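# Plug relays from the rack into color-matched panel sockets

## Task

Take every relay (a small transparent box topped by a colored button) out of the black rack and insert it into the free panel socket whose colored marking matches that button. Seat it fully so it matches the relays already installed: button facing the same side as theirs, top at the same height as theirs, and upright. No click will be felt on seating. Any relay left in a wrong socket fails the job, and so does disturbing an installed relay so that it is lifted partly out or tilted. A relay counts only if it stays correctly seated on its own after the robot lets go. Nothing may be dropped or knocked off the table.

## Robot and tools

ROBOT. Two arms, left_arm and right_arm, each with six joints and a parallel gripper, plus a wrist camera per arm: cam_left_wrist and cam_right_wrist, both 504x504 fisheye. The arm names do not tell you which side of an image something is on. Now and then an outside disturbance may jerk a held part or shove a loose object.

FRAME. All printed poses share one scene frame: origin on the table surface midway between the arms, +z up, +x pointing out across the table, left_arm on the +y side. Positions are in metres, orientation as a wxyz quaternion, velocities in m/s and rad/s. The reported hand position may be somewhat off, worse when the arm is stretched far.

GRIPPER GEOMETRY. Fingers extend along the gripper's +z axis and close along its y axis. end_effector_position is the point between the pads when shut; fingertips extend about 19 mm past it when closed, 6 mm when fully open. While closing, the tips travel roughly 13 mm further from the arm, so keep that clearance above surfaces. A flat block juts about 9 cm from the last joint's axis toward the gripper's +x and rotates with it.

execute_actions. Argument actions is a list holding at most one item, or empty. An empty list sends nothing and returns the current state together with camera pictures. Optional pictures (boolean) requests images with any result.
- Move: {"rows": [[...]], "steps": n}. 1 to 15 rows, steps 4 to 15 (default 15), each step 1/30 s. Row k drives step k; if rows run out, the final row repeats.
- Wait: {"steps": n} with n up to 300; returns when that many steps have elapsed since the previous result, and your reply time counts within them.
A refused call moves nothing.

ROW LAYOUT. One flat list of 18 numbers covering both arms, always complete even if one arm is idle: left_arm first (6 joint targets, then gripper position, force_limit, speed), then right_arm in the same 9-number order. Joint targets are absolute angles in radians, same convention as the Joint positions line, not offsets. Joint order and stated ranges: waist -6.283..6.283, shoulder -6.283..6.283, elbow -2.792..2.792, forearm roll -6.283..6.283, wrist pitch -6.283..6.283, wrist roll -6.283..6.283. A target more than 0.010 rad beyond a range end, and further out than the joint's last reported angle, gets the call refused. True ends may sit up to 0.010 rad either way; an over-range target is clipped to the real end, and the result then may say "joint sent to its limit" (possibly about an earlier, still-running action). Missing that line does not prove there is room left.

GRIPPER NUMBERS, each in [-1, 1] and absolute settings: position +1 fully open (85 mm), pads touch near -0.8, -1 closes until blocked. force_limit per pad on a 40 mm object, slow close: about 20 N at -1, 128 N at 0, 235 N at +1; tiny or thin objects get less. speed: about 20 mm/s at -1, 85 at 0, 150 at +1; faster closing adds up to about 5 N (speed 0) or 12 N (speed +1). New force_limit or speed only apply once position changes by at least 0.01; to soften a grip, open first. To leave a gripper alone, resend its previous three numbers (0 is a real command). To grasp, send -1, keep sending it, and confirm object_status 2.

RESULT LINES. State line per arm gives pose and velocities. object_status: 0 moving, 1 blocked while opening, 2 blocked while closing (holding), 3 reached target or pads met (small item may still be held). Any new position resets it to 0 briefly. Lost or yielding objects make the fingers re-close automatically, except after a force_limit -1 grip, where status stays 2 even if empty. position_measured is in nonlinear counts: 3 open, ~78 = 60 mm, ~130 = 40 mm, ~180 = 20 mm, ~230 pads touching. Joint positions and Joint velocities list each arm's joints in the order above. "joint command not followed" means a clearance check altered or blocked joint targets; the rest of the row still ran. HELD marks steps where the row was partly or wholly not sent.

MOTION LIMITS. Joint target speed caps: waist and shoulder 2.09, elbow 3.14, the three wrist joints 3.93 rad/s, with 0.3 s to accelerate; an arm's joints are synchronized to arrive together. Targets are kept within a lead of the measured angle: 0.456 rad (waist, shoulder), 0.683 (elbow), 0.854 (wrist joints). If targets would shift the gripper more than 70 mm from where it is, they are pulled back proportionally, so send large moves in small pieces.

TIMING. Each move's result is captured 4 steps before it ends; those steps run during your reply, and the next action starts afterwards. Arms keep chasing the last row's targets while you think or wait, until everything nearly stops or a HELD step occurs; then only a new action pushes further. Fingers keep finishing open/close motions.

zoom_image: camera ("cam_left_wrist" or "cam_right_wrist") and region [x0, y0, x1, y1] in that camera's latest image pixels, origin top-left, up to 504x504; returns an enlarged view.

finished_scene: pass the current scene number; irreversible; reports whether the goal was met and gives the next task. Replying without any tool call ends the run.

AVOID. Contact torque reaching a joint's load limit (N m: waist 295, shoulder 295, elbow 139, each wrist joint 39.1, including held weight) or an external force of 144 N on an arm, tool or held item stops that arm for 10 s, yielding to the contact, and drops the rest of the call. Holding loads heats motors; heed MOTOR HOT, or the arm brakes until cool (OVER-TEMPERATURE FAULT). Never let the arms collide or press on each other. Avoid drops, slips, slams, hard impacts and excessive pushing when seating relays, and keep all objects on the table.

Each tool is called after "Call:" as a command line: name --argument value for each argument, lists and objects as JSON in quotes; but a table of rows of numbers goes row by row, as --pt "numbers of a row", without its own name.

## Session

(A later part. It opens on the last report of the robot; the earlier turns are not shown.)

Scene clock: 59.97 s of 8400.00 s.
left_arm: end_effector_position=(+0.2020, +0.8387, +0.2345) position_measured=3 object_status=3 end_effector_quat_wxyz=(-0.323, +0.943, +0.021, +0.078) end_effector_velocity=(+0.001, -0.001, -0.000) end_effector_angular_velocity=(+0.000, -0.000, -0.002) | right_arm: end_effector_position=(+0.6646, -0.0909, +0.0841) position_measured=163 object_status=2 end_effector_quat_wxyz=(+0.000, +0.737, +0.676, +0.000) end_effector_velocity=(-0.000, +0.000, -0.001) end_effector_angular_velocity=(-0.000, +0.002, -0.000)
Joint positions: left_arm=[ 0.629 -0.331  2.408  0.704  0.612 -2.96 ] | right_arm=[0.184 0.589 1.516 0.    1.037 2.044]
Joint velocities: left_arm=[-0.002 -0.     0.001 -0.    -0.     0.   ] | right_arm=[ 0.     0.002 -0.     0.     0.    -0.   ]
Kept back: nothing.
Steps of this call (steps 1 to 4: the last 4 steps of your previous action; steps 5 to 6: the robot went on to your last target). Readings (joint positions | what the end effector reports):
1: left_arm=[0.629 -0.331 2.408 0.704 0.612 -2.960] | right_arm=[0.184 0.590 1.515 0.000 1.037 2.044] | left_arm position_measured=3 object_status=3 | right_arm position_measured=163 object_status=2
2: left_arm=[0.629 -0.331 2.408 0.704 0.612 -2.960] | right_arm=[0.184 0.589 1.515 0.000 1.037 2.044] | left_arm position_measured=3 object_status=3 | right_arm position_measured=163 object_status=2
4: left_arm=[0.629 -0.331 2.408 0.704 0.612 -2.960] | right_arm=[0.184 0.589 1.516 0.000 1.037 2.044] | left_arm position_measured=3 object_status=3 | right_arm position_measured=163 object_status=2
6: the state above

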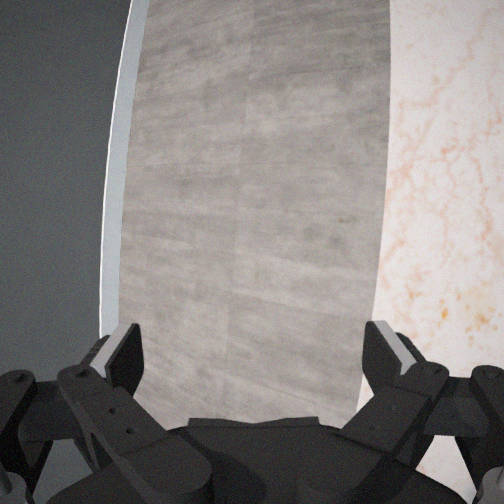

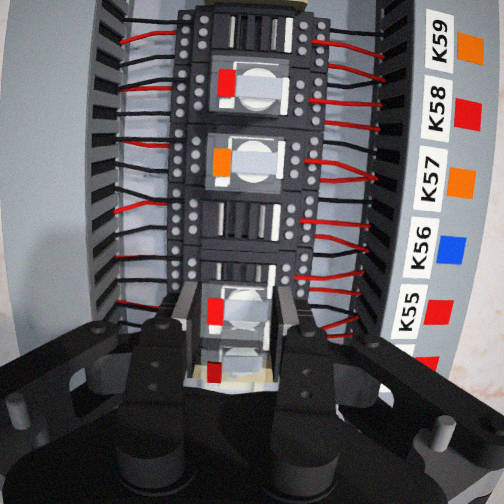

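Call:
execute_actions --actions '[{"rows":[[0.629,-0.331,2.408,0.704,0.612,-2.96,1,0,0,0.1836,0.5894,1.5155,0,1.0366,2.0436,0,-0.5,0.5]],"steps":12}]'

Call:
execute_actions --actions '[{"rows":[[0.629,-0.331,2.408,0.704,0.612,-2.96,1,0,0,0.1836,0.580,1.506,0,1.0556,2.0436,0,-0.5,0.5],[0.629,-0.331,2.408,0.704,0.612,-2.96,1,0,0,0.1836,0.570,1.496,0,1.0756,2.0436,0,-0.5,0.5],[0.629,-0.331,2.408,0.704,0.612,-2.96,1,0,0,0.1836,0.560,1.485,0,1.0966,2.0436,0,-0.5,0.5],[0.629,-0.331,2.408,0.704,0.612,-2.96,1,0,0,0.1836,0.550,1.473,0,1.1186,2.045,1,-0.5,1],[0.629,-0.331,2.408,0.704,0.612,-2.96,1,0,0,0.1836,0.550,1.473,0,1.1186,2.045,1,-0.5,1],[0.629,-0.331,2.408,0.704,0.612,-2.96,1,0,0,0.1836,0.550,1.473,0,1.1186,2.5,1,-0.5,1],[0.629,-0.331,2.408,0.704,0.612,-2.96,1,0,0,0.174,0.6168,1.3571,0,1.1677,3.604,1,-0.5,1]],"steps":15}]'

Call:
execute_actions --actions '[{"steps":20}]' --pictures true

Call:
zoom_image --camera "cam_right_wrist" --region '[150,270,350,375]'

Scene clock: 60.70 s of 8400.00 s.
left_arm: end_effector_position=(+0.2020, +0.8387, +0.2345) position_measured=3 object_status=3 end_effector_quat_wxyz=(-0.323, +0.943, +0.021, +0.078) end_effector_velocity=(+0.000, -0.000, -0.000) end_effector_angular_velocity=(-0.000, -0.000, -0.000) | right_arm: end_effector_position=(+0.6646, -0.0909, +0.0841) position_measured=130 object_status=0 end_effector_quat_wxyz=(+0.000, +0.737, +0.676, +0.000) end_effector_velocity=(+0.001, -0.001, -0.001) end_effector_angular_velocity=(-0.000, +0.001, -0.002)
Joint positions: left_arm=[ 0.629 -0.331  2.408  0.704  0.612 -2.96 ] | right_arm=[ 0.184  0.589  1.516 -0.     1.037  2.044]
Joint velocities: left_arm=[-0.001  0.     0.    -0.    -0.001 -0.001] | right_arm=[-0.002  0.001 -0.     0.     0.    -0.   ]
Steps of this call (steps 1 to 14: the robot went on to your last target; steps 15 to 22: the first 8 steps of this action). Readings (joint positions | what the end effector reports):
15: left_arm=[0.629 -0.331 2.408 0.704 0.612 -2.960] | right_arm=[0.184 0.589 1.516 0.000 1.037 2.044] | left_arm position_measured=3 object_status=3 | right_arm position_measured=163 object_status=0
16: left_arm=[0.629 -0.331 2.408 0.704 0.612 -2.960] | right_arm=[0.184 0.589 1.516 -0.000 1.037 2.044] | left_arm position_measured=3 object_status=3 | right_arm position_measured=162 object_status=0
18: left_arm=[0.629 -0.331 2.408 0.704 0.612 -2.960] | right_arm=[0.184 0.589 1.516 -0.000 1.037 2.044] | left_arm position_measured=3 object_status=3 | right_arm position_measured=150 object_status=0
22: the state above

Scene clock: 61.20 s of 8400.00 s.
left_arm: end_effector_position=(+0.2020, +0.8387, +0.2345) position_measured=3 object_status=3 end_effector_quat_wxyz=(-0.323, +0.943, +0.021, +0.078) end_effector_velocity=(-0.000, +0.000, -0.000) end_effector_angular_velocity=(-0.000, +0.000, +0.000) | right_arm: end_effector_position=(+0.6706, -0.0893, +0.1355) position_measured=62 object_status=0 end_effector_quat_wxyz=(-0.000, +0.795, +0.606, -0.001) end_effector_velocity=(+0.088, +0.019, -0.012) end_effector_angular_velocity=(-0.015, +0.016, -2.140)
Joint positions: left_arm=[ 0.629 -0.331  2.408  0.704  0.612 -2.96 ] | right_arm=[0.183 0.56  1.46  0.    1.124 2.225]
Joint velocities: left_arm=[ 0.001  0.     0.    -0.    -0.     0.001] | right_arm=[-0.019  0.146 -0.217 -0.001  0.091  2.122]
Steps of this call (steps 1 to 4: the last 4 steps of your previous action; steps 5 to 15: the first 11 steps of this action). Readings (joint positions | what the end effector reports):
5: left_arm=[0.629 -0.331 2.408 0.704 0.612 -2.960] | right_arm=[0.184 0.589 1.515 -0.000 1.037 2.044] | left_arm position_measured=3 object_status=3 | right_arm position_measured=129 object_status=0
6: left_arm=[0.629 -0.331 2.408 0.704 0.612 -2.960] | right_arm=[0.184 0.586 1.512 -0.000 1.043 2.044] | left_arm position_measured=3 object_status=3 | right_arm position_measured=129 object_status=0
8: left_arm=[0.629 -0.331 2.408 0.704 0.612 -2.960] | right_arm=[0.184 0.569 1.494 -0.000 1.078 2.044] | left_arm position_measured=3 object_status=3 | right_arm position_measured=129 object_status=0
12: left_arm=[0.629 -0.331 2.408 0.704 0.612 -2.960] | right_arm=[0.184 0.550 1.473 0.000 1.118 2.074] | left_arm position_measured=3 object_status=3 | right_arm position_measured=100 object_status=0
15: the state above

Scene clock: 61.87 s of 8400.00 s.
left_arm: end_effector_position=(+0.2020, +0.8387, +0.2345) position_measured=3 object_status=3 end_effector_quat_wxyz=(-0.323, +0.943, +0.021, +0.078) end_effector_velocity=(+0.000, +0.001, +0.001) end_effector_angular_velocity=(+0.001, -0.002, +0.002) | right_arm: end_effector_position=(+0.7115, -0.0808, +0.1398) position_measured=3 object_status=3 end_effector_quat_wxyz=(-0.000, +0.999, -0.042, +0.000) end_effector_velocity=(+0.000, -0.000, -0.001) end_effector_angular_velocity=(-0.001, +0.001, -0.002)
Joint positions: left_arm=[ 0.629 -0.331  2.408  0.704  0.612 -2.96 ] | right_arm=[ 0.174  0.617  1.357 -0.     1.168  3.604]
Joint velocities: left_arm=[ 0.001  0.    -0.001 -0.    -0.001 -0.001] | right_arm=[-0.     0.001 -0.    -0.     0.     0.002]
Kept back: nothing.
Steps of this call (steps 1 to 4: the last 4 steps of your previous action; steps 5 to 20: the robot went on to your last target). Readings (joint positions | what the end effector reports):
1: left_arm=[0.629 -0.331 2.408 0.704 0.612 -2.960] | right_arm=[0.182 0.566 1.452 0.000 1.128 2.305] | left_arm position_measured=3 object_status=3 | right_arm position_measured=49 object_status=0
2: left_arm=[0.629 -0.331 2.408 0.704 0.612 -2.960] | right_arm=[0.181 0.572 1.442 0.000 1.132 2.399] | left_arm position_measured=3 object_status=3 | right_arm position_measured=36 object_status=0
4: left_arm=[0.629 -0.331 2.408 0.704 0.612 -2.960] | right_arm=[0.179 0.587 1.417 -0.000 1.143 2.630] | left_arm position_measured=3 object_status=3 | right_arm position_measured=13 object_status=0
8: left_arm=[0.629 -0.331 2.408 0.704 0.612 -2.960] | right_arm=[0.176 0.605 1.381 -0.000 1.158 3.137] | left_arm position_measured=3 object_status=3 | right_arm position_measured=4 object_status=0
20: the state above

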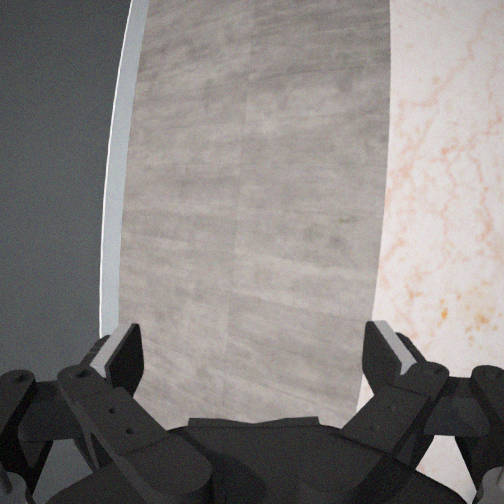

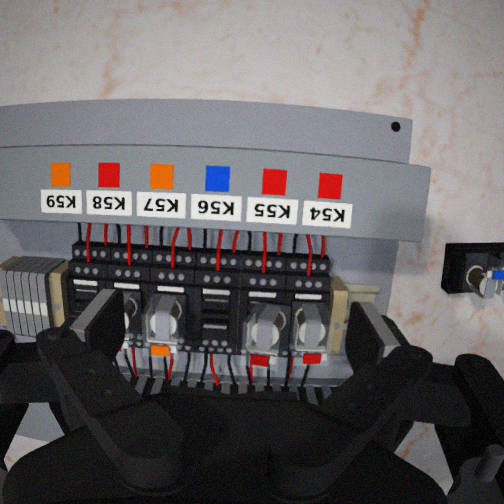

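Region (150, 270, 350, 375) of cam_right_wrist's 504x504 image, scaled by 2.520, with more detail than that image has; it fills the top 265 rows of this view, and the rest is white.

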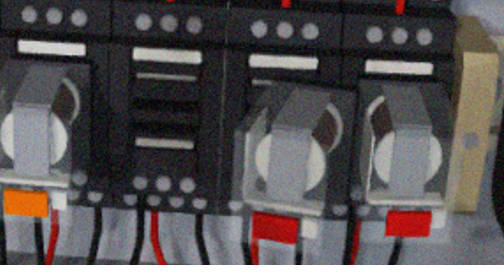

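Call:
execute_actions --actions '[{"rows":[[0.629,-0.331,2.408,0.704,0.612,-2.96,1,0,0,0.1836,0.550,1.473,0,1.1186,2.0436,0,-0.5,1]],"steps":15}]'

Call:
execute_actions --actions '[{"rows":[[0.629,-0.331,2.408,0.704,0.612,-2.96,1,0,0,0.1836,0.550,1.473,0,1.1186,2.0436,0,-0.5,1],[0.629,-0.331,2.408,0.704,0.612,-2.96,1,0,0,0.1836,0.550,1.473,0,1.1186,2.0436,0,-0.5,1],[0.629,-0.331,2.408,0.704,0.612,-2.96,1,0,0,0.1836,0.550,1.473,0,1.1186,2.0436,0,-0.5,1],[0.629,-0.331,2.408,0.704,0.612,-2.96,1,0,0,0.1836,0.580,1.506,0,1.0556,2.0436,0,-0.5,1]],"steps":15}]'

Call:
execute_actions --actions '[{"rows":[[0.629,-0.331,2.408,0.704,0.612,-2.96,1,0,0,0.1836,0.585,1.511,0,1.0456,2.0436,0,-0.5,1],[0.629,-0.331,2.408,0.704,0.612,-2.96,1,0,0,0.1836,0.585,1.511,0,1.0456,2.0436,0,-0.5,1],[0.629,-0.331,2.408,0.704,0.612,-2.96,1,0,0,0.1836,0.5894,1.5155,0,1.0366,2.0436,0,-0.5,1],[0.629,-0.331,2.408,0.704,0.612,-2.96,1,0,0,0.1836,0.5894,1.5155,0,1.0366,2.0436,0,-0.5,1],[0.629,-0.331,2.408,0.704,0.612,-2.96,1,0,0,0.1836,0.5894,1.5155,0,1.0366,2.0436,0,-0.5,1],[0.629,-0.331,2.408,0.704,0.612,-2.96,1,0,0,0.1836,0.5894,1.5155,0,1.0366,2.0436,-1,-0.5,0.5]],"steps":15}]'

Call:
execute_actions --actions '[{"rows":[[0.629,-0.331,2.408,0.704,0.612,-2.96,1,0,0,0.1836,0.5894,1.5155,0,1.0366,2.0436,-1,-0.5,0.5],[0.629,-0.331,2.408,0.704,0.612,-2.96,1,0,0,0.1836,0.5894,1.5155,0,1.0366,2.0436,-1,-0.5,0.5],[0.629,-0.331,2.408,0.704,0.612,-2.96,1,0,0,0.1836,0.5894,1.5155,0,1.0366,2.0436,-1,-0.5,0.5],[0.629,-0.331,2.408,0.704,0.612,-2.96,1,0,0,0.1836,0.5894,1.5155,0,1.0366,2.0436,-1,-0.5,0.5],[0.629,-0.331,2.408,0.704,0.612,-2.96,1,0,0,0.1836,0.5894,1.5155,0,1.0366,2.0436,-1,-0.5,0.5],[0.629,-0.331,2.408,0.704,0.612,-2.96,1,0,0,0.1836,0.5894,1.5155,0,1.0366,2.0436,-1,-0.5,0.5],[0.629,-0.331,2.408,0.704,0.612,-2.96,1,0,0,0.1836,0.587,1.5134,0,1.0412,2.0436,-1,-0.5,0.5],[0.629,-0.331,2.408,0.704,0.612,-2.96,1,0,0,0.1836,0.585,1.511,0,1.0456,2.0436,-1,-0.5,0.5],[0.629,-0.331,2.408,0.704,0.612,-2.96,1,0,0,0.1836,0.580,1.506,0,1.0556,2.0436,-1,-0.5,0.5],[0.629,-0.331,2.408,0.704,0.612,-2.96,1,0,0,0.1836,0.570,1.496,0,1.0756,2.0436,-1,-0.5,0.5],[0.629,-0.331,2.408,0.704,0.612,-2.96,1,0,0,0.1836,0.550,1.473,0,1.1186,2.0436,-1,-0.5,0.5]],"steps":15}]'

Call:
execute_actions --actions '[{"steps":10}]' --pictures true

Scene clock: 63.27 s of 8400.00 s.
left_arm: end_effector_position=(+0.2020, +0.8387, +0.2345) position_measured=3 object_status=3 end_effector_quat_wxyz=(-0.323, +0.943, +0.021, +0.078) end_effector_velocity=(-0.001, +0.000, -0.001) end_effector_angular_velocity=(-0.001, +0.002, +0.001) | right_arm: end_effector_position=(+0.6805, -0.0872, +0.1385) position_measured=109 object_status=0 end_effector_quat_wxyz=(+0.000, +0.951, +0.310, -0.000) end_effector_velocity=(-0.099, -0.022, -0.003) end_effector_angular_velocity=(+0.002, -0.003, +3.835)
Joint positions: left_arm=[ 0.629 -0.331  2.408  0.704  0.612 -2.96 ] | right_arm=[ 0.181  0.571  1.436 -0.     1.134  2.896]
Joint velocities: left_arm=[0.002 0.001 0.    0.    0.001 0.001] | right_arm=[ 0.02  -0.145  0.247 -0.    -0.106 -3.814]
Steps of this call (steps 1 to 15: the robot went on to your last target; steps 16 to 31: nothing new was sent; steps 32 to 42: the first 11 steps of this action). Readings (joint positions | what the end effector reports):
32: left_arm=[0.629 -0.331 2.408 0.704 0.612 -2.960] | right_arm=[0.174 0.617 1.357 -0.000 1.168 3.604] | left_arm position_measured=3 object_status=3 | right_arm position_measured=3 object_status=0
33: left_arm=[0.629 -0.331 2.408 0.704 0.612 -2.960] | right_arm=[0.174 0.617 1.358 -0.000 1.168 3.597] | left_arm position_measured=3 object_status=3 | right_arm position_measured=4 object_status=0
35: left_arm=[0.629 -0.331 2.408 0.704 0.612 -2.960] | right_arm=[0.174 0.613 1.366 -0.000 1.165 3.541] | left_arm position_measured=3 object_status=3 | right_arm position_measured=20 object_status=0
39: left_arm=[0.629 -0.331 2.408 0.704 0.612 -2.960] | right_arm=[0.178 0.590 1.404 -0.000 1.148 3.255] | left_arm position_measured=3 object_status=3 | right_arm position_measured=70 object_status=0
42: the state above

Scene clock: 63.77 s of 8400.00 s.
left_arm: end_effector_position=(+0.2020, +0.8387, +0.2345) position_measured=3 object_status=3 end_effector_quat_wxyz=(-0.323, +0.943, +0.021, +0.078) end_effector_velocity=(-0.000, +0.000, +0.000) end_effector_angular_velocity=(-0.000, -0.000, +0.002) | right_arm: end_effector_position=(+0.6650, -0.0907, +0.0964) position_measured=129 object_status=3 end_effector_quat_wxyz=(+0.000, +0.737, +0.676, -0.000) end_effector_velocity=(-0.000, +0.001, -0.001) end_effector_angular_velocity=(-0.001, +0.001, +0.003)
Joint positions: left_arm=[ 0.629 -0.331  2.408  0.704  0.612 -2.96 ] | right_arm=[ 0.184  0.58   1.506 -0.     1.056  2.044]
Joint velocities: left_arm=[ 0.001 -0.    -0.    -0.     0.001 -0.001] | right_arm=[ 0.001  0.001 -0.    -0.001 -0.    -0.002]
Steps of this call (steps 1 to 4: the last 4 steps of your previous action; steps 5 to 15: the first 11 steps of this action). Readings (joint positions | what the end effector reports):
5: left_arm=[0.629 -0.331 2.408 0.704 0.612 -2.960] | right_arm=[0.183 0.556 1.463 -0.000 1.123 2.312] | left_arm position_measured=3 object_status=3 | right_arm position_measured=128 object_status=0
6: left_arm=[0.629 -0.331 2.408 0.704 0.612 -2.960] | right_arm=[0.183 0.554 1.466 -0.000 1.122 2.232] | left_arm position_measured=3 object_status=3 | right_arm position_measured=128 object_status=0
8: left_arm=[0.629 -0.331 2.408 0.704 0.612 -2.960] | right_arm=[0.183 0.551 1.471 -0.000 1.120 2.114] | left_arm position_measured=3 object_status=3 | right_arm position_measured=128 object_status=0
12: left_arm=[0.629 -0.331 2.408 0.704 0.612 -2.960] | right_arm=[0.184 0.578 1.505 -0.000 1.060 2.044] | left_arm position_measured=3 object_status=3 | right_arm position_measured=128 object_status=0
15: the state above

Scene clock: 64.27 s of 8400.00 s.
left_arm: end_effector_position=(+0.2020, +0.8387, +0.2345) position_measured=3 object_status=3 end_effector_quat_wxyz=(-0.323, +0.943, +0.021, +0.078) end_effector_velocity=(+0.001, -0.000, +0.000) end_effector_angular_velocity=(+0.001, -0.001, -0.001) | right_arm: end_effector_position=(+0.6645, -0.0909, +0.0842) position_measured=160 object_status=0 end_effector_quat_wxyz=(-0.000, +0.737, +0.676, +0.000) end_effector_velocity=(+0.000, +0.001, -0.000) end_effector_angular_velocity=(+0.001, -0.000, +0.000)
Joint positions: left_arm=[ 0.629 -0.331  2.408  0.704  0.612 -2.96 ] | right_arm=[0.184 0.589 1.516 0.    1.037 2.044]
Joint velocities: left_arm=[-0.001 -0.     0.     0.    -0.001  0.   ] | right_arm=[ 0.     0.001 -0.001  0.001  0.    -0.   ]
Steps of this call (steps 1 to 4: the last 4 steps of your previous action; steps 5 to 15: the first 11 steps of this action). Readings (joint positions | what the end effector reports):
5: left_arm=[0.629 -0.331 2.408 0.704 0.612 -2.960] | right_arm=[0.184 0.580 1.506 -0.000 1.055 2.044] | left_arm position_measured=3 object_status=3 | right_arm position_measured=129 object_status=3
6: left_arm=[0.629 -0.331 2.408 0.704 0.612 -2.960] | right_arm=[0.184 0.582 1.508 0.000 1.050 2.044] | left_arm position_measured=3 object_status=3 | right_arm position_measured=129 object_status=3
8: left_arm=[0.629 -0.331 2.408 0.704 0.612 -2.960] | right_arm=[0.184 0.587 1.513 0.000 1.041 2.044] | left_arm position_measured=3 object_status=3 | right_arm position_measured=128 object_status=3
12: left_arm=[0.629 -0.331 2.408 0.704 0.612 -2.960] | right_arm=[0.184 0.589 1.516 0.000 1.037 2.044] | left_arm position_measured=3 object_status=3 | right_arm position_measured=134 object_status=0
15: the state above

Scene clock: 64.77 s of 8400.00 s.
left_arm: end_effector_position=(+0.2020, +0.8387, +0.2345) position_measured=3 object_status=3 end_effector_quat_wxyz=(-0.323, +0.943, +0.021, +0.078) end_effector_velocity=(+0.000, +0.000, +0.000) end_effector_angular_velocity=(+0.000, -0.001, +0.001) | right_arm: end_effector_position=(+0.6650, -0.0907, +0.1010) position_measured=166 object_status=2 end_effector_quat_wxyz=(-0.000, +0.737, +0.676, -0.000) end_effector_velocity=(+0.005, +0.002, +0.308) end_effector_angular_velocity=(-0.002, +0.005, +0.000)
Joint positions: left_arm=[ 0.629 -0.331  2.408  0.704  0.612 -2.96 ] | right_arm=[ 0.184  0.577  1.502 -0.     1.063  2.044]
Joint velocities: left_arm=[ 0.    -0.    -0.    -0.    -0.    -0.001] | right_arm=[ 0.001 -0.232 -0.237  0.     0.475  0.   ]
Steps of this call (steps 1 to 4: the last 4 steps of your previous action; steps 5 to 15: the first 11 steps of this action). Readings (joint positions | what the end effector reports):
5: left_arm=[0.629 -0.331 2.408 0.704 0.612 -2.960] | right_arm=[0.184 0.589 1.516 0.000 1.037 2.044] | left_arm position_measured=3 object_status=3 | right_arm position_measured=166 object_status=0
6: left_arm=[0.629 -0.331 2.408 0.704 0.612 -2.960] | right_arm=[0.184 0.589 1.516 0.000 1.037 2.044] | left_arm position_measured=3 object_status=3 | right_arm position_measured=166 object_status=2
8: left_arm=[0.629 -0.331 2.408 0.704 0.612 -2.960] | right_arm=[0.184 0.589 1.516 0.000 1.037 2.044] | left_arm position_measured=3 object_status=3 | right_arm position_measured=166 object_status=2
12: left_arm=[0.629 -0.331 2.408 0.704 0.612 -2.960] | right_arm=[0.184 0.588 1.514 -0.000 1.039 2.044] | left_arm position_measured=3 object_status=3 | right_arm position_measured=166 object_status=2
15: the state above

Scene clock: 65.10 s of 8400.00 s.
left_arm: end_effector_position=(+0.2020, +0.8387, +0.2345) position_measured=3 object_status=3 end_effector_quat_wxyz=(-0.323, +0.943, +0.021, +0.078) end_effector_velocity=(+0.000, -0.000, -0.000) end_effector_angular_velocity=(-0.000, +0.000, -0.002) | right_arm: end_effector_position=(+0.6655, -0.0905, +0.1377) position_measured=166 object_status=2 end_effector_quat_wxyz=(+0.000, +0.737, +0.676, +0.000) end_effector_velocity=(+0.001, +0.000, -0.000) end_effector_angular_velocity=(+0.000, -0.001, -0.000)
Joint positions: left_arm=[ 0.629 -0.331  2.408  0.704  0.612 -2.96 ] | right_arm=[0.184 0.55  1.473 0.    1.119 2.044]
Joint velocities: left_arm=[-0.001  0.     0.     0.    -0.001  0.001] | right_arm=[-0.     0.002 -0.003  0.     0.    -0.   ]
Kept back: nothing.
Steps of this call (steps 1 to 4: the last 4 steps of your previous action; steps 5 to 10: the robot went on to your last target). Readings (joint positions | what the end effector reports):
1: left_arm=[0.629 -0.331 2.408 0.704 0.612 -2.960] | right_arm=[0.184 0.567 1.491 -0.000 1.085 2.044] | left_arm position_measured=3 object_status=3 | right_arm position_measured=166 object_status=2
2: left_arm=[0.629 -0.331 2.408 0.704 0.612 -2.960] | right_arm=[0.184 0.556 1.479 -0.000 1.106 2.044] | left_arm position_measured=3 object_status=3 | right_arm position_measured=166 object_status=2
4: left_arm=[0.629 -0.331 2.408 0.704 0.612 -2.960] | right_arm=[0.184 0.549 1.473 0.000 1.118 2.044] | left_arm position_measured=3 object_status=3 | right_arm position_measured=166 object_status=2
8: left_arm=[0.629 -0.331 2.408 0.704 0.612 -2.960] | right_arm=[0.184 0.550 1.473 0.000 1.119 2.044] | left_arm position_measured=3 object_status=3 | right_arm position_measured=166 object_status=2
10: the state above

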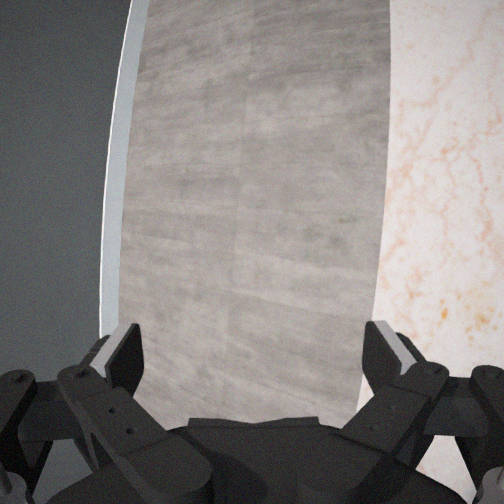

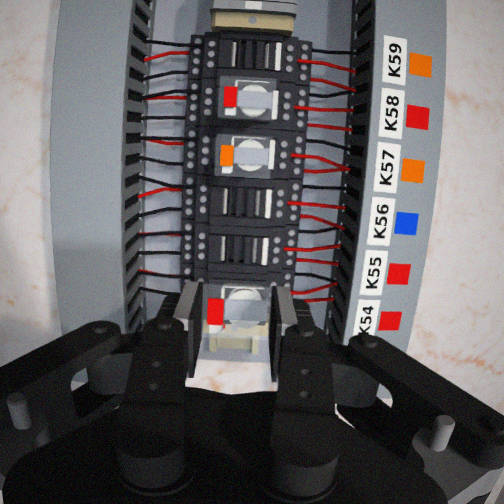

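Call:
execute_actions --actions '[]'

Scene clock: 65.80 s of 8400.00 s.
left_arm: end_effector_position=(+0.2020, +0.8387, +0.2345) position_measured=3 object_status=3 end_effector_quat_wxyz=(-0.323, +0.943, +0.021, +0.078) end_effector_velocity=(+0.000, -0.000, +0.000) end_effector_angular_velocity=(+0.000, -0.000, -0.001) | right_arm: end_effector_position=(+0.6656, -0.0905, +0.1376) position_measured=166 object_status=2 end_effector_quat_wxyz=(-0.000, +0.737, +0.676, -0.000) end_effector_velocity=(+0.000, -0.001, +0.000) end_effector_angular_velocity=(-0.000, -0.001, -0.001)
Joint positions: left_arm=[ 0.629 -0.331  2.408  0.704  0.612 -2.96 ] | right_arm=[0.184 0.55  1.473 0.    1.119 2.044]
Joint velocities: left_arm=[-0.    -0.     0.    -0.    -0.001  0.001] | right_arm=[-0.001 -0.    -0.    -0.     0.     0.   ]
Kept back: nothing.
Steps of this call (steps 1 to 21: the robot went on to your last target). Readings (joint positions | what the end effector reports):
1: left_arm=[0.629 -0.331 2.408 0.704 0.612 -2.960] | right_arm=[0.184 0.550 1.473 0.000 1.119 2.044] | left_arm position_measured=3 object_status=3 | right_arm position_measured=166 object_status=2
2: left_arm=[0.629 -0.331 2.408 0.704 0.612 -2.960] | right_arm=[0.184 0.550 1.473 0.000 1.119 2.044] | left_arm position_measured=3 object_status=3 | right_arm position_measured=166 object_status=2
4: left_arm=[0.629 -0.331 2.408 0.704 0.612 -2.960] | right_arm=[0.184 0.550 1.473 0.000 1.119 2.044] | left_arm position_measured=3 object_status=3 | right_arm position_measured=166 object_status=2
8: left_arm=[0.629 -0.331 2.408 0.704 0.612 -2.960] | right_arm=[0.184 0.550 1.473 0.000 1.119 2.044] | left_arm position_measured=3 object_status=3 | right_arm position_measured=166 object_status=2
21: the state above

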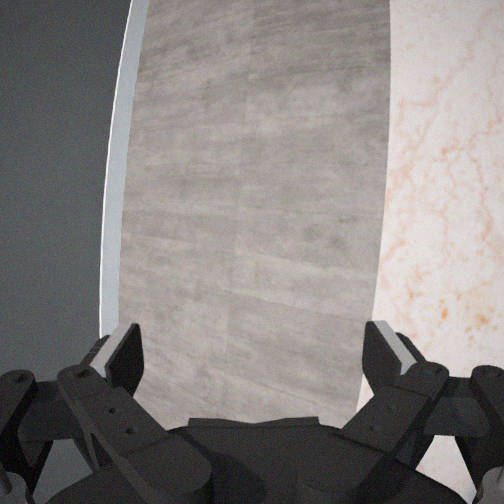

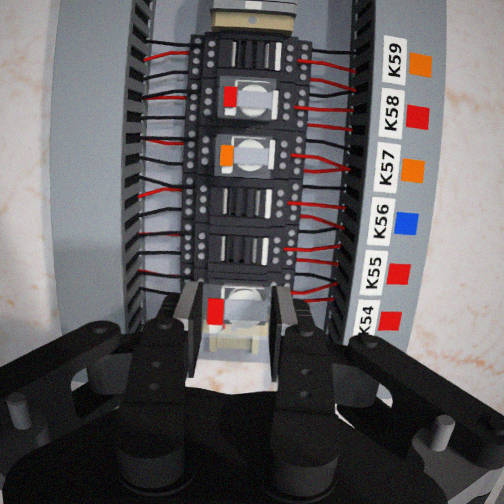

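Call:
zoom_image --camera "cam_right_wrist" --region '[150, 130, 350, 370]'

Region (150, 130, 350, 370) of cam_right_wrist's 504x504 image, scaled by 2.100, with more detail than that image has.

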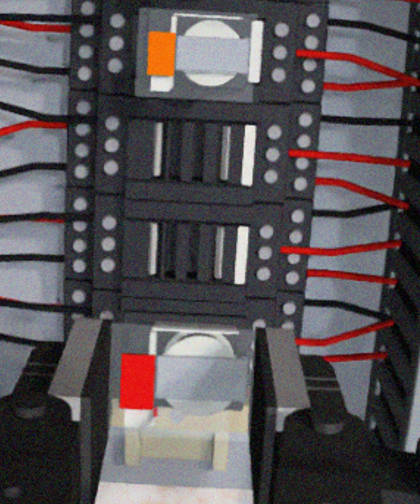

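Call:
execute_actions --actions '[{"rows":[[0.629,-0.331,2.408,0.704,0.612,-2.96,1,0,0,0.187,0.550,1.465,0,1.1265,2.048,-1,-0.5,0.5],[0.629,-0.331,2.408,0.704,0.612,-2.96,1,0,0,0.187,0.550,1.465,0,1.1265,2.048,-1,-0.5,0.5],[0.629,-0.331,2.408,0.704,0.612,-2.96,1,0,0,0.187,0.550,1.465,0,1.1265,2.048,-1,-0.5,0.5],[0.629,-0.331,2.408,0.704,0.612,-2.96,1,0,0,0.187,0.556,1.472,0,1.1136,2.048,-1,-0.5,0.5],[0.629,-0.331,2.408,0.704,0.612,-2.96,1,0,0,0.187,0.562,1.478,0,1.1016,2.048,-1,-0.5,0.5],[0.629,-0.331,2.408,0.704,0.612,-2.96,1,0,0,0.187,0.567,1.484,0,1.0906,2.048,-1,-0.5,0.5],[0.629,-0.331,2.408,0.704,0.612,-2.96,1,0,0,0.187,0.572,1.489,0,1.0806,2.048,-1,-0.5,0.5]],"steps":15}]' --pictures true

Scene clock: 67.67 s of 8400.00 s.
left_arm: end_effector_position=(+0.2020, +0.8387, +0.2345) position_measured=3 object_status=3 end_effector_quat_wxyz=(-0.323, +0.943, +0.021, +0.078) end_effector_velocity=(+0.000, +0.000, +0.000) end_effector_angular_velocity=(+0.000, -0.001, +0.001) | right_arm: end_effector_position=(+0.6660, -0.0872, +0.1111) position_measured=166 object_status=2 end_effector_quat_wxyz=(-0.000, +0.737, +0.676, -0.000) end_effector_velocity=(+0.001, +0.000, +0.001) end_effector_angular_velocity=(+0.001, -0.004, -0.001)
Joint positions: left_arm=[ 0.629 -0.331  2.408  0.704  0.612 -2.96 ] | right_arm=[ 0.187  0.572  1.489 -0.     1.081  2.048]
Joint velocities: left_arm=[-0.    -0.    -0.     0.     0.    -0.002] | right_arm=[-0.    -0.001 -0.    -0.    -0.003  0.001]
Steps of this call (steps 1 to 15: the robot went on to your last target; steps 16 to 45: nothing new was sent; steps 46 to 56: the first 11 steps of this action). Readings (joint positions | what the end effector reports):
46: left_arm=[0.629 -0.331 2.408 0.704 0.612 -2.960] | right_arm=[0.184 0.550 1.473 -0.000 1.119 2.044] | left_arm position_measured=3 object_status=3 | right_arm position_measured=166 object_status=2
47: left_arm=[0.629 -0.331 2.408 0.704 0.612 -2.960] | right_arm=[0.185 0.550 1.469 -0.000 1.123 2.045] | left_arm position_measured=3 object_status=3 | right_arm position_measured=166 object_status=2
49: left_arm=[0.629 -0.331 2.408 0.704 0.612 -2.960] | right_arm=[0.187 0.550 1.465 -0.000 1.126 2.047] | left_arm position_measured=3 object_status=3 | right_arm position_measured=166 object_status=2
53: left_arm=[0.629 -0.331 2.408 0.704 0.612 -2.960] | right_arm=[0.187 0.569 1.486 -0.000 1.088 2.048] | left_arm position_measured=3 object_status=3 | right_arm position_measured=166 object_status=2
56: the state above

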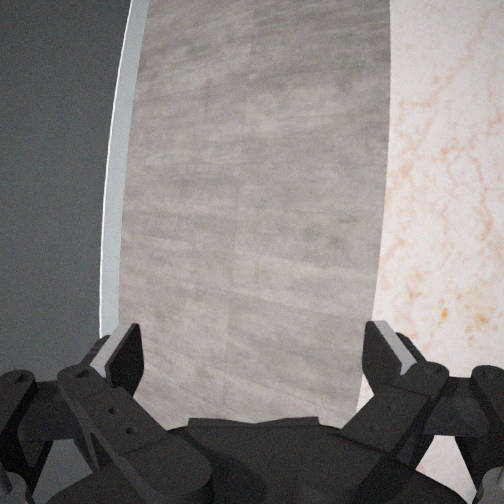

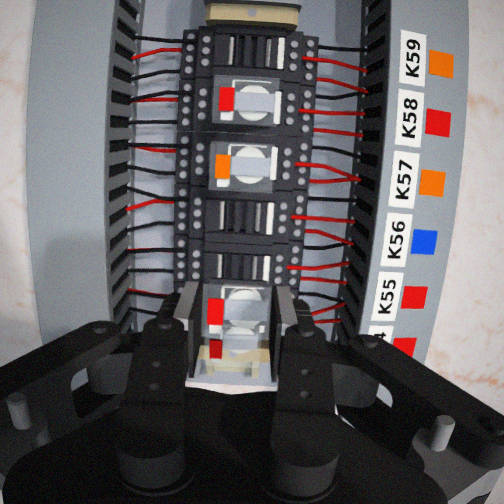

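Call:
execute_actions --actions '[{"rows":[[0.629,-0.331,2.408,0.704,0.612,-2.96,1,0,0,0.187,0.574,1.491,0,1.0766,2.048,-1,-0.5,0.5],[0.629,-0.331,2.408,0.704,0.612,-2.96,1,0,0,0.187,0.576,1.493,0,1.0726,2.048,-1,-0.5,0.5],[0.629,-0.331,2.408,0.704,0.612,-2.96,1,0,0,0.187,0.578,1.495,0,1.0686,2.048,-1,-0.5,0.5],[0.629,-0.331,2.408,0.704,0.612,-2.96,1,0,0,0.187,0.5795,1.4965,0,1.0656,2.048,-1,-0.5,0.5],[0.629,-0.331,2.408,0.704,0.612,-2.96,1,0,0,0.187,0.581,1.498,0,1.0626,2.048,-1,-0.5,0.5],[0.629,-0.331,2.408,0.704,0.612,-2.96,1,0,0,0.187,0.5824,1.4992,0,1.06,2.048,-1,-0.5,0.5],[0.629,-0.331,2.408,0.704,0.612,-2.96,1,0,0,0.187,0.5838,1.5005,0,1.0573,2.048,-1,-0.5,0.5],[0.629,-0.331,2.408,0.704,0.612,-2.96,1,0,0,0.187,0.5853,1.5018,0,1.0545,2.048,-1,-0.5,0.5]],"steps":15}]' --pictures true

Scene clock: 68.37 s of 8400.00 s.
left_arm: end_effector_position=(+0.2020, +0.8387, +0.2345) position_measured=3 object_status=3 end_effector_quat_wxyz=(-0.323, +0.943, +0.021, +0.078) end_effector_velocity=(-0.000, +0.000, -0.000) end_effector_angular_velocity=(-0.000, +0.001, +0.000) | right_arm: end_effector_position=(+0.6660, -0.0872, +0.0942) position_measured=166 object_status=2 end_effector_quat_wxyz=(-0.000, +0.737, +0.676, -0.000) end_effector_velocity=(+0.000, +0.000, -0.001) end_effector_angular_velocity=(+0.000, -0.000, -0.000)
Joint positions: left_arm=[ 0.629 -0.331  2.408  0.704  0.612 -2.96 ] | right_arm=[0.187 0.585 1.502 0.    1.055 2.048]
Joint velocities: left_arm=[ 0.  0. -0.  0.  0.  0.] | right_arm=[-0.     0.001  0.     0.    -0.002 -0.   ]
Steps of this call (steps 1 to 4: the last 4 steps of your previous action; steps 5 to 10: the robot went on to your last target; steps 11 to 21: the first 11 steps of this action). Readings (joint positions | what the end effector reports):
11: left_arm=[0.629 -0.331 2.408 0.704 0.612 -2.960] | right_arm=[0.187 0.572 1.489 -0.000 1.080 2.048] | left_arm position_measured=3 object_status=3 | right_arm position_measured=166 object_status=2
12: left_arm=[0.629 -0.331 2.408 0.704 0.612 -2.960] | right_arm=[0.187 0.573 1.490 0.000 1.078 2.048] | left_arm position_measured=3 object_status=3 | right_arm position_measured=166 object_status=2
14: left_arm=[0.629 -0.331 2.408 0.704 0.612 -2.960] | right_arm=[0.187 0.577 1.494 0.000 1.070 2.048] | left_arm position_measured=3 object_status=3 | right_arm position_measured=166 object_status=2
18: left_arm=[0.629 -0.331 2.408 0.704 0.612 -2.960] | right_arm=[0.187 0.583 1.500 0.000 1.058 2.048] | left_arm position_measured=3 object_status=3 | right_arm position_measured=166 object_status=2
21: the state above

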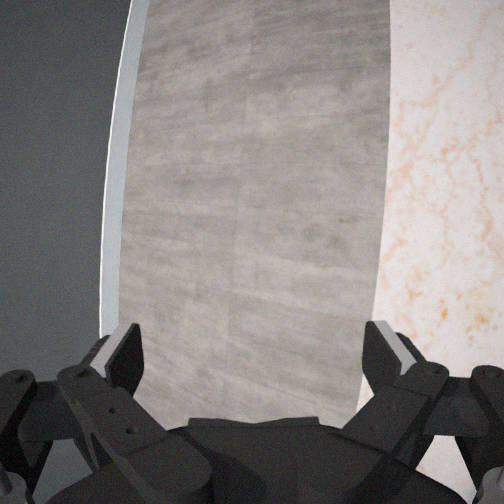

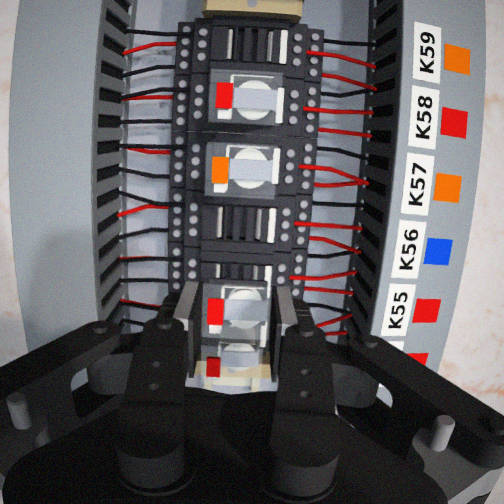

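Call:
execute_actions --actions '[{"rows":[[0.629,-0.331,2.408,0.704,0.612,-2.96,1,0,0,0.187,0.5861,1.5025,0,1.053,2.048,-1,-0.5,0.5],[0.629,-0.331,2.408,0.704,0.612,-2.96,1,0,0,0.187,0.5869,1.5032,0,1.0515,2.048,-1,-0.5,0.5],[0.629,-0.331,2.408,0.704,0.612,-2.96,1,0,0,0.187,0.5877,1.5039,0,1.05,2.048,-1,-0.5,0.5],[0.629,-0.331,2.408,0.704,0.612,-2.96,1,0,0,0.187,0.5885,1.5046,0,1.0485,2.048,-1,-0.5,0.5],[0.629,-0.331,2.408,0.704,0.612,-2.96,1,0,0,0.187,0.5893,1.5053,0,1.047,2.048,-1,-0.5,0.5],[0.629,-0.331,2.408,0.704,0.612,-2.96,1,0,0,0.187,0.5901,1.506,0,1.0455,2.048,-1,-0.5,0.5],[0.629,-0.331,2.408,0.704,0.612,-2.96,1,0,0,0.187,0.5909,1.5067,0,1.044,2.048,-1,-0.5,0.5],[0.629,-0.331,2.408,0.704,0.612,-2.96,1,0,0,0.187,0.5917,1.5074,0,1.0425,2.048,-1,-0.5,0.5]],"steps":15}]' --pictures true

Scene clock: 69.00 s of 8400.00 s.
left_arm: end_effector_position=(+0.2020, +0.8387, +0.2345) position_measured=3 object_status=3 end_effector_quat_wxyz=(-0.323, +0.943, +0.021, +0.078) end_effector_velocity=(-0.000, -0.000, -0.000) end_effector_angular_velocity=(+0.000, +0.000, -0.001) | right_arm: end_effector_position=(+0.6659, -0.0873, +0.0861) position_measured=166 object_status=2 end_effector_quat_wxyz=(-0.000, +0.737, +0.676, -0.000) end_effector_velocity=(-0.000, +0.001, +0.000) end_effector_angular_velocity=(+0.000, -0.001, +0.001)
Joint positions: left_arm=[ 0.629 -0.331  2.408  0.704  0.612 -2.96 ] | right_arm=[ 0.187  0.592  1.507 -0.     1.043  2.048]
Joint velocities: left_arm=[ 0.    -0.     0.    -0.    -0.     0.001] | right_arm=[ 0.001 -0.     0.    -0.    -0.001 -0.   ]
Steps of this call (steps 1 to 4: the last 4 steps of your previous action; steps 5 to 8: the robot went on to your last target; steps 9 to 19: the first 11 steps of this action). Readings (joint positions | what the end effector reports):
9: left_arm=[0.629 -0.331 2.408 0.704 0.612 -2.960] | right_arm=[0.187 0.585 1.502 0.000 1.054 2.048] | left_arm position_measured=3 object_status=3 | right_arm position_measured=166 object_status=2
10: left_arm=[0.629 -0.331 2.408 0.704 0.612 -2.960] | right_arm=[0.187 0.586 1.502 0.000 1.053 2.048] | left_arm position_measured=3 object_status=3 | right_arm position_measured=166 object_status=2
12: left_arm=[0.629 -0.331 2.408 0.704 0.612 -2.960] | right_arm=[0.187 0.587 1.504 -0.000 1.050 2.048] | left_arm position_measured=3 object_status=3 | right_arm position_measured=166 object_status=2
16: left_arm=[0.629 -0.331 2.408 0.704 0.612 -2.960] | right_arm=[0.187 0.591 1.506 -0.000 1.044 2.048] | left_arm position_measured=3 object_status=3 | right_arm position_measured=166 object_status=2
19: the state above

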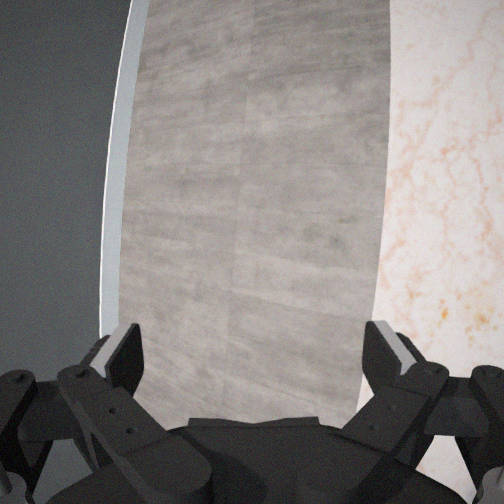

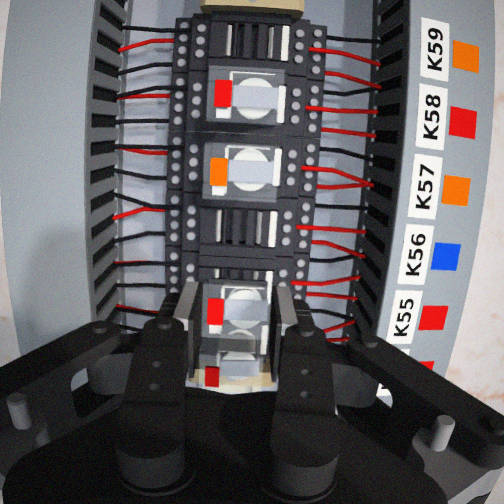

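Call:
execute_actions --actions '[{"rows":[[0.629,-0.331,2.408,0.704,0.612,-2.96,1,0,0,0.187,0.5917,1.5074,0,1.0425,2.048,0.1,-0.5,0.5],[0.629,-0.331,2.408,0.704,0.612,-2.96,1,0,0,0.187,0.5917,1.5074,0,1.0425,2.048,0.1,-0.5,0.5],[0.629,-0.331,2.408,0.704,0.612,-2.96,1,0,0,0.187,0.5917,1.5074,0,1.0425,2.048,0.1,-0.5,0.5],[0.629,-0.331,2.408,0.704,0.612,-2.96,1,0,0,0.187,0.5917,1.5074,0,1.0425,2.048,0.1,-0.5,0.5],[0.629,-0.331,2.408,0.704,0.612,-2.96,1,0,0,0.187,0.5917,1.5074,0,1.0425,2.048,0.1,-0.5,0.5],[0.629,-0.331,2.408,0.704,0.612,-2.96,1,0,0,0.187,0.5917,1.5074,0,1.0425,2.048,0.1,-0.5,0.5],[0.629,-0.331,2.408,0.704,0.612,-2.96,1,0,0,0.187,0.5917,1.5074,0,1.0425,2.048,0.1,-0.5,0.5],[0.629,-0.331,2.408,0.704,0.612,-2.96,1,0,0,0.187,0.57,1.487,0,1.084,2.048,0.1,-0.5,0.5],[0.629,-0.331,2.408,0.704,0.612,-2.96,1,0,0,0.187,0.55,1.465,0,1.1265,2.048,0.1,-0.5,0.5]],"steps":15}]'

Call:
execute_actions --actions '[{"rows":[[0.629,-0.331,2.408,0.704,0.612,-2.96,1,0,0,0.174,0.59,1.39,0,1.161,3.604,1,-0.5,0.5],[0.629,-0.331,2.408,0.704,0.612,-2.96,1,0,0,0.174,0.59,1.39,0,1.161,3.604,1,-0.5,0.5],[0.629,-0.331,2.408,0.704,0.612,-2.96,1,0,0,0.174,0.59,1.39,0,1.161,3.604,1,-0.5,0.5],[0.629,-0.331,2.408,0.704,0.612,-2.96,1,0,0,0.174,0.59,1.39,0,1.161,3.604,1,-0.5,0.5],[0.629,-0.331,2.408,0.704,0.612,-2.96,1,0,0,0.174,0.6168,1.3571,0,1.1677,3.604,1,-0.5,0.5]],"steps":15}]'

Call:
execute_actions --actions '[{"steps":20}]' --pictures true

Scene clock: 69.70 s of 8400.00 s.
left_arm: end_effector_position=(+0.2020, +0.8387, +0.2345) position_measured=3 object_status=3 end_effector_quat_wxyz=(-0.323, +0.943, +0.021, +0.078) end_effector_velocity=(+0.000, +0.000, +0.000) end_effector_angular_velocity=(+0.000, +0.000, -0.000) | right_arm: end_effector_position=(+0.6667, -0.0870, +0.1230) position_measured=117 object_status=0 end_effector_quat_wxyz=(+0.000, +0.737, +0.676, +0.000) end_effector_velocity=(+0.031, +0.016, +0.575) end_effector_angular_velocity=(+0.050, -0.099, -0.004)
Joint positions: left_arm=[ 0.629 -0.331  2.408  0.704  0.612 -2.96 ] | right_arm=[ 0.187  0.564  1.479 -0.     1.099  2.048]
Joint velocities: left_arm=[-0. -0. -0.  0.  0.  0.] | right_arm=[ 0.    -0.421 -0.453  0.009  0.763 -0.   ]
Steps of this call (steps 1 to 4: the last 4 steps of your previous action; steps 5 to 10: the robot went on to your last target; steps 11 to 21: the first 11 steps of this action). Readings (joint positions | what the end effector reports):
11: left_arm=[0.629 -0.331 2.408 0.704 0.612 -2.960] | right_arm=[0.187 0.592 1.507 -0.000 1.043 2.048] | left_arm position_measured=3 object_status=3 | right_arm position_measured=166 object_status=0
12: left_arm=[0.629 -0.331 2.408 0.704 0.612 -2.960] | right_arm=[0.187 0.592 1.507 -0.000 1.043 2.048] | left_arm position_measured=3 object_status=3 | right_arm position_measured=166 object_status=0
14: left_arm=[0.629 -0.331 2.408 0.704 0.612 -2.960] | right_arm=[0.187 0.592 1.507 -0.000 1.043 2.048] | left_arm position_measured=3 object_status=3 | right_arm position_measured=153 object_status=0
18: left_arm=[0.629 -0.331 2.408 0.704 0.612 -2.960] | right_arm=[0.187 0.592 1.507 -0.000 1.043 2.048] | left_arm position_measured=3 object_status=3 | right_arm position_measured=122 object_status=0
21: the state above

Scene clock: 70.20 s of 8400.00 s.
left_arm: end_effector_position=(+0.2020, +0.8387, +0.2345) position_measured=3 object_status=3 end_effector_quat_wxyz=(-0.323, +0.943, +0.021, +0.078) end_effector_velocity=(+0.001, -0.000, +0.000) end_effector_angular_velocity=(-0.000, +0.001, -0.003) | right_arm: end_effector_position=(+0.6936, -0.0841, +0.1428) position_measured=33 object_status=0 end_effector_quat_wxyz=(+0.000, +0.927, +0.374, +0.000) end_effector_velocity=(+0.119, +0.022, -0.025) end_effector_angular_velocity=(-0.002, +0.013, -3.842)
Joint positions: left_arm=[ 0.629 -0.331  2.408  0.704  0.612 -2.96 ] | right_arm=[ 0.178  0.588  1.4   -0.     1.153  2.756]
Joint velocities: left_arm=[-0.002  0.001 -0.001 -0.     0.001  0.001] | right_arm=[-0.028  0.198 -0.283  0.     0.098  3.814]
Steps of this call (steps 1 to 4: the last 4 steps of your previous action; steps 5 to 15: the first 11 steps of this action). Readings (joint positions | what the end effector reports):
5: left_arm=[0.629 -0.331 2.408 0.704 0.612 -2.960] | right_arm=[0.187 0.550 1.465 0.000 1.126 2.048] | left_arm position_measured=3 object_status=3 | right_arm position_measured=117 object_status=0
6: left_arm=[0.629 -0.331 2.408 0.704 0.612 -2.960] | right_arm=[0.187 0.550 1.465 0.000 1.127 2.056] | left_arm position_measured=3 object_status=3 | right_arm position_measured=116 object_status=0
8: left_arm=[0.629 -0.331 2.408 0.704 0.612 -2.960] | right_arm=[0.186 0.553 1.460 0.000 1.129 2.111] | left_arm position_measured=3 object_status=3 | right_arm position_measured=103 object_status=0
12: left_arm=[0.629 -0.331 2.408 0.704 0.612 -2.960] | right_arm=[0.182 0.567 1.433 0.000 1.141 2.397] | left_arm position_measured=3 object_status=3 | right_arm position_measured=64 object_status=0
15: the state above

Scene clock: 70.87 s of 8400.00 s.
left_arm: end_effector_position=(+0.2020, +0.8387, +0.2345) position_measured=3 object_status=3 end_effector_quat_wxyz=(-0.323, +0.943, +0.021, +0.078) end_effector_velocity=(+0.000, +0.001, +0.001) end_effector_angular_velocity=(+0.001, +0.001, -0.001) | right_arm: end_effector_position=(+0.7115, -0.0808, +0.1398) position_measured=3 object_status=3 end_effector_quat_wxyz=(-0.000, +0.999, -0.042, +0.000) end_effector_velocity=(+0.000, -0.000, -0.000) end_effector_angular_velocity=(-0.001, +0.000, +0.000)
Joint positions: left_arm=[ 0.629 -0.331  2.408  0.704  0.612 -2.96 ] | right_arm=[ 0.174  0.617  1.357 -0.     1.168  3.604]
Joint velocities: left_arm=[ 0.001 -0.    -0.001 -0.    -0.     0.002] | right_arm=[ 0.     0.001 -0.    -0.001  0.     0.   ]
Kept back: nothing.
Steps of this call (steps 1 to 4: the last 4 steps of your previous action; steps 5 to 20: the robot went on to your last target). Readings (joint positions | what the end effector reports):
1: left_arm=[0.629 -0.331 2.408 0.704 0.612 -2.960] | right_arm=[0.177 0.594 1.391 -0.000 1.156 2.885] | left_arm position_measured=3 object_status=3 | right_arm position_measured=23 object_status=0
2: left_arm=[0.629 -0.331 2.408 0.704 0.612 -2.960] | right_arm=[0.177 0.599 1.384 -0.000 1.158 3.013] | left_arm position_measured=3 object_status=3 | right_arm position_measured=14 object_status=0
4: left_arm=[0.629 -0.331 2.408 0.704 0.612 -2.960] | right_arm=[0.176 0.606 1.373 -0.000 1.162 3.243] | left_arm position_measured=3 object_status=3 | right_arm position_measured=6 object_status=0
8: left_arm=[0.629 -0.331 2.408 0.704 0.612 -2.960] | right_arm=[0.174 0.615 1.360 -0.000 1.167 3.535] | left_arm position_measured=3 object_status=3 | right_arm position_measured=3 object_status=0
20: the state above

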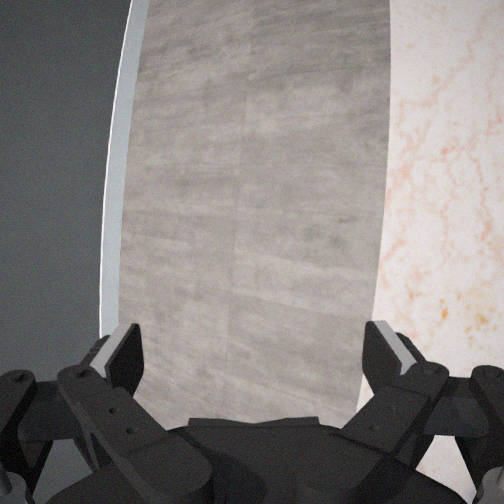

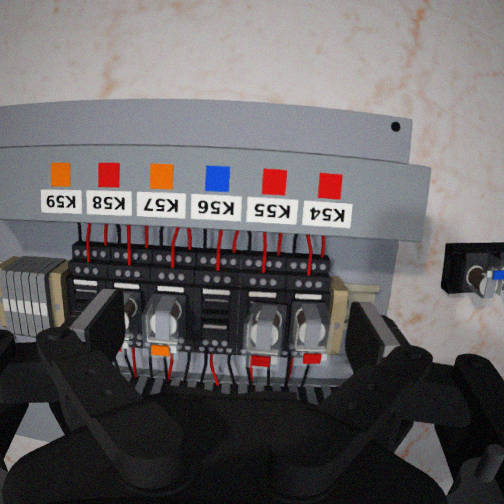

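Call:
zoom_image --camera "cam_right_wrist" --region '[130, 250, 370, 390]'

Region (130, 250, 370, 390) of cam_right_wrist's 504x504 image, scaled by 2.100, with more detail than that image has; it fills the top 294 rows of this view, and the rest is white.

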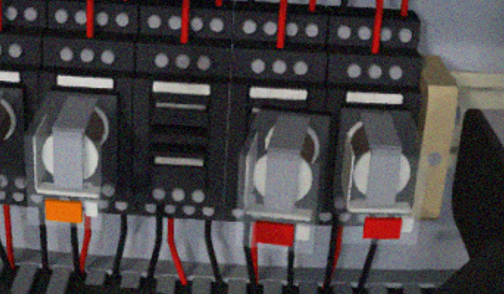

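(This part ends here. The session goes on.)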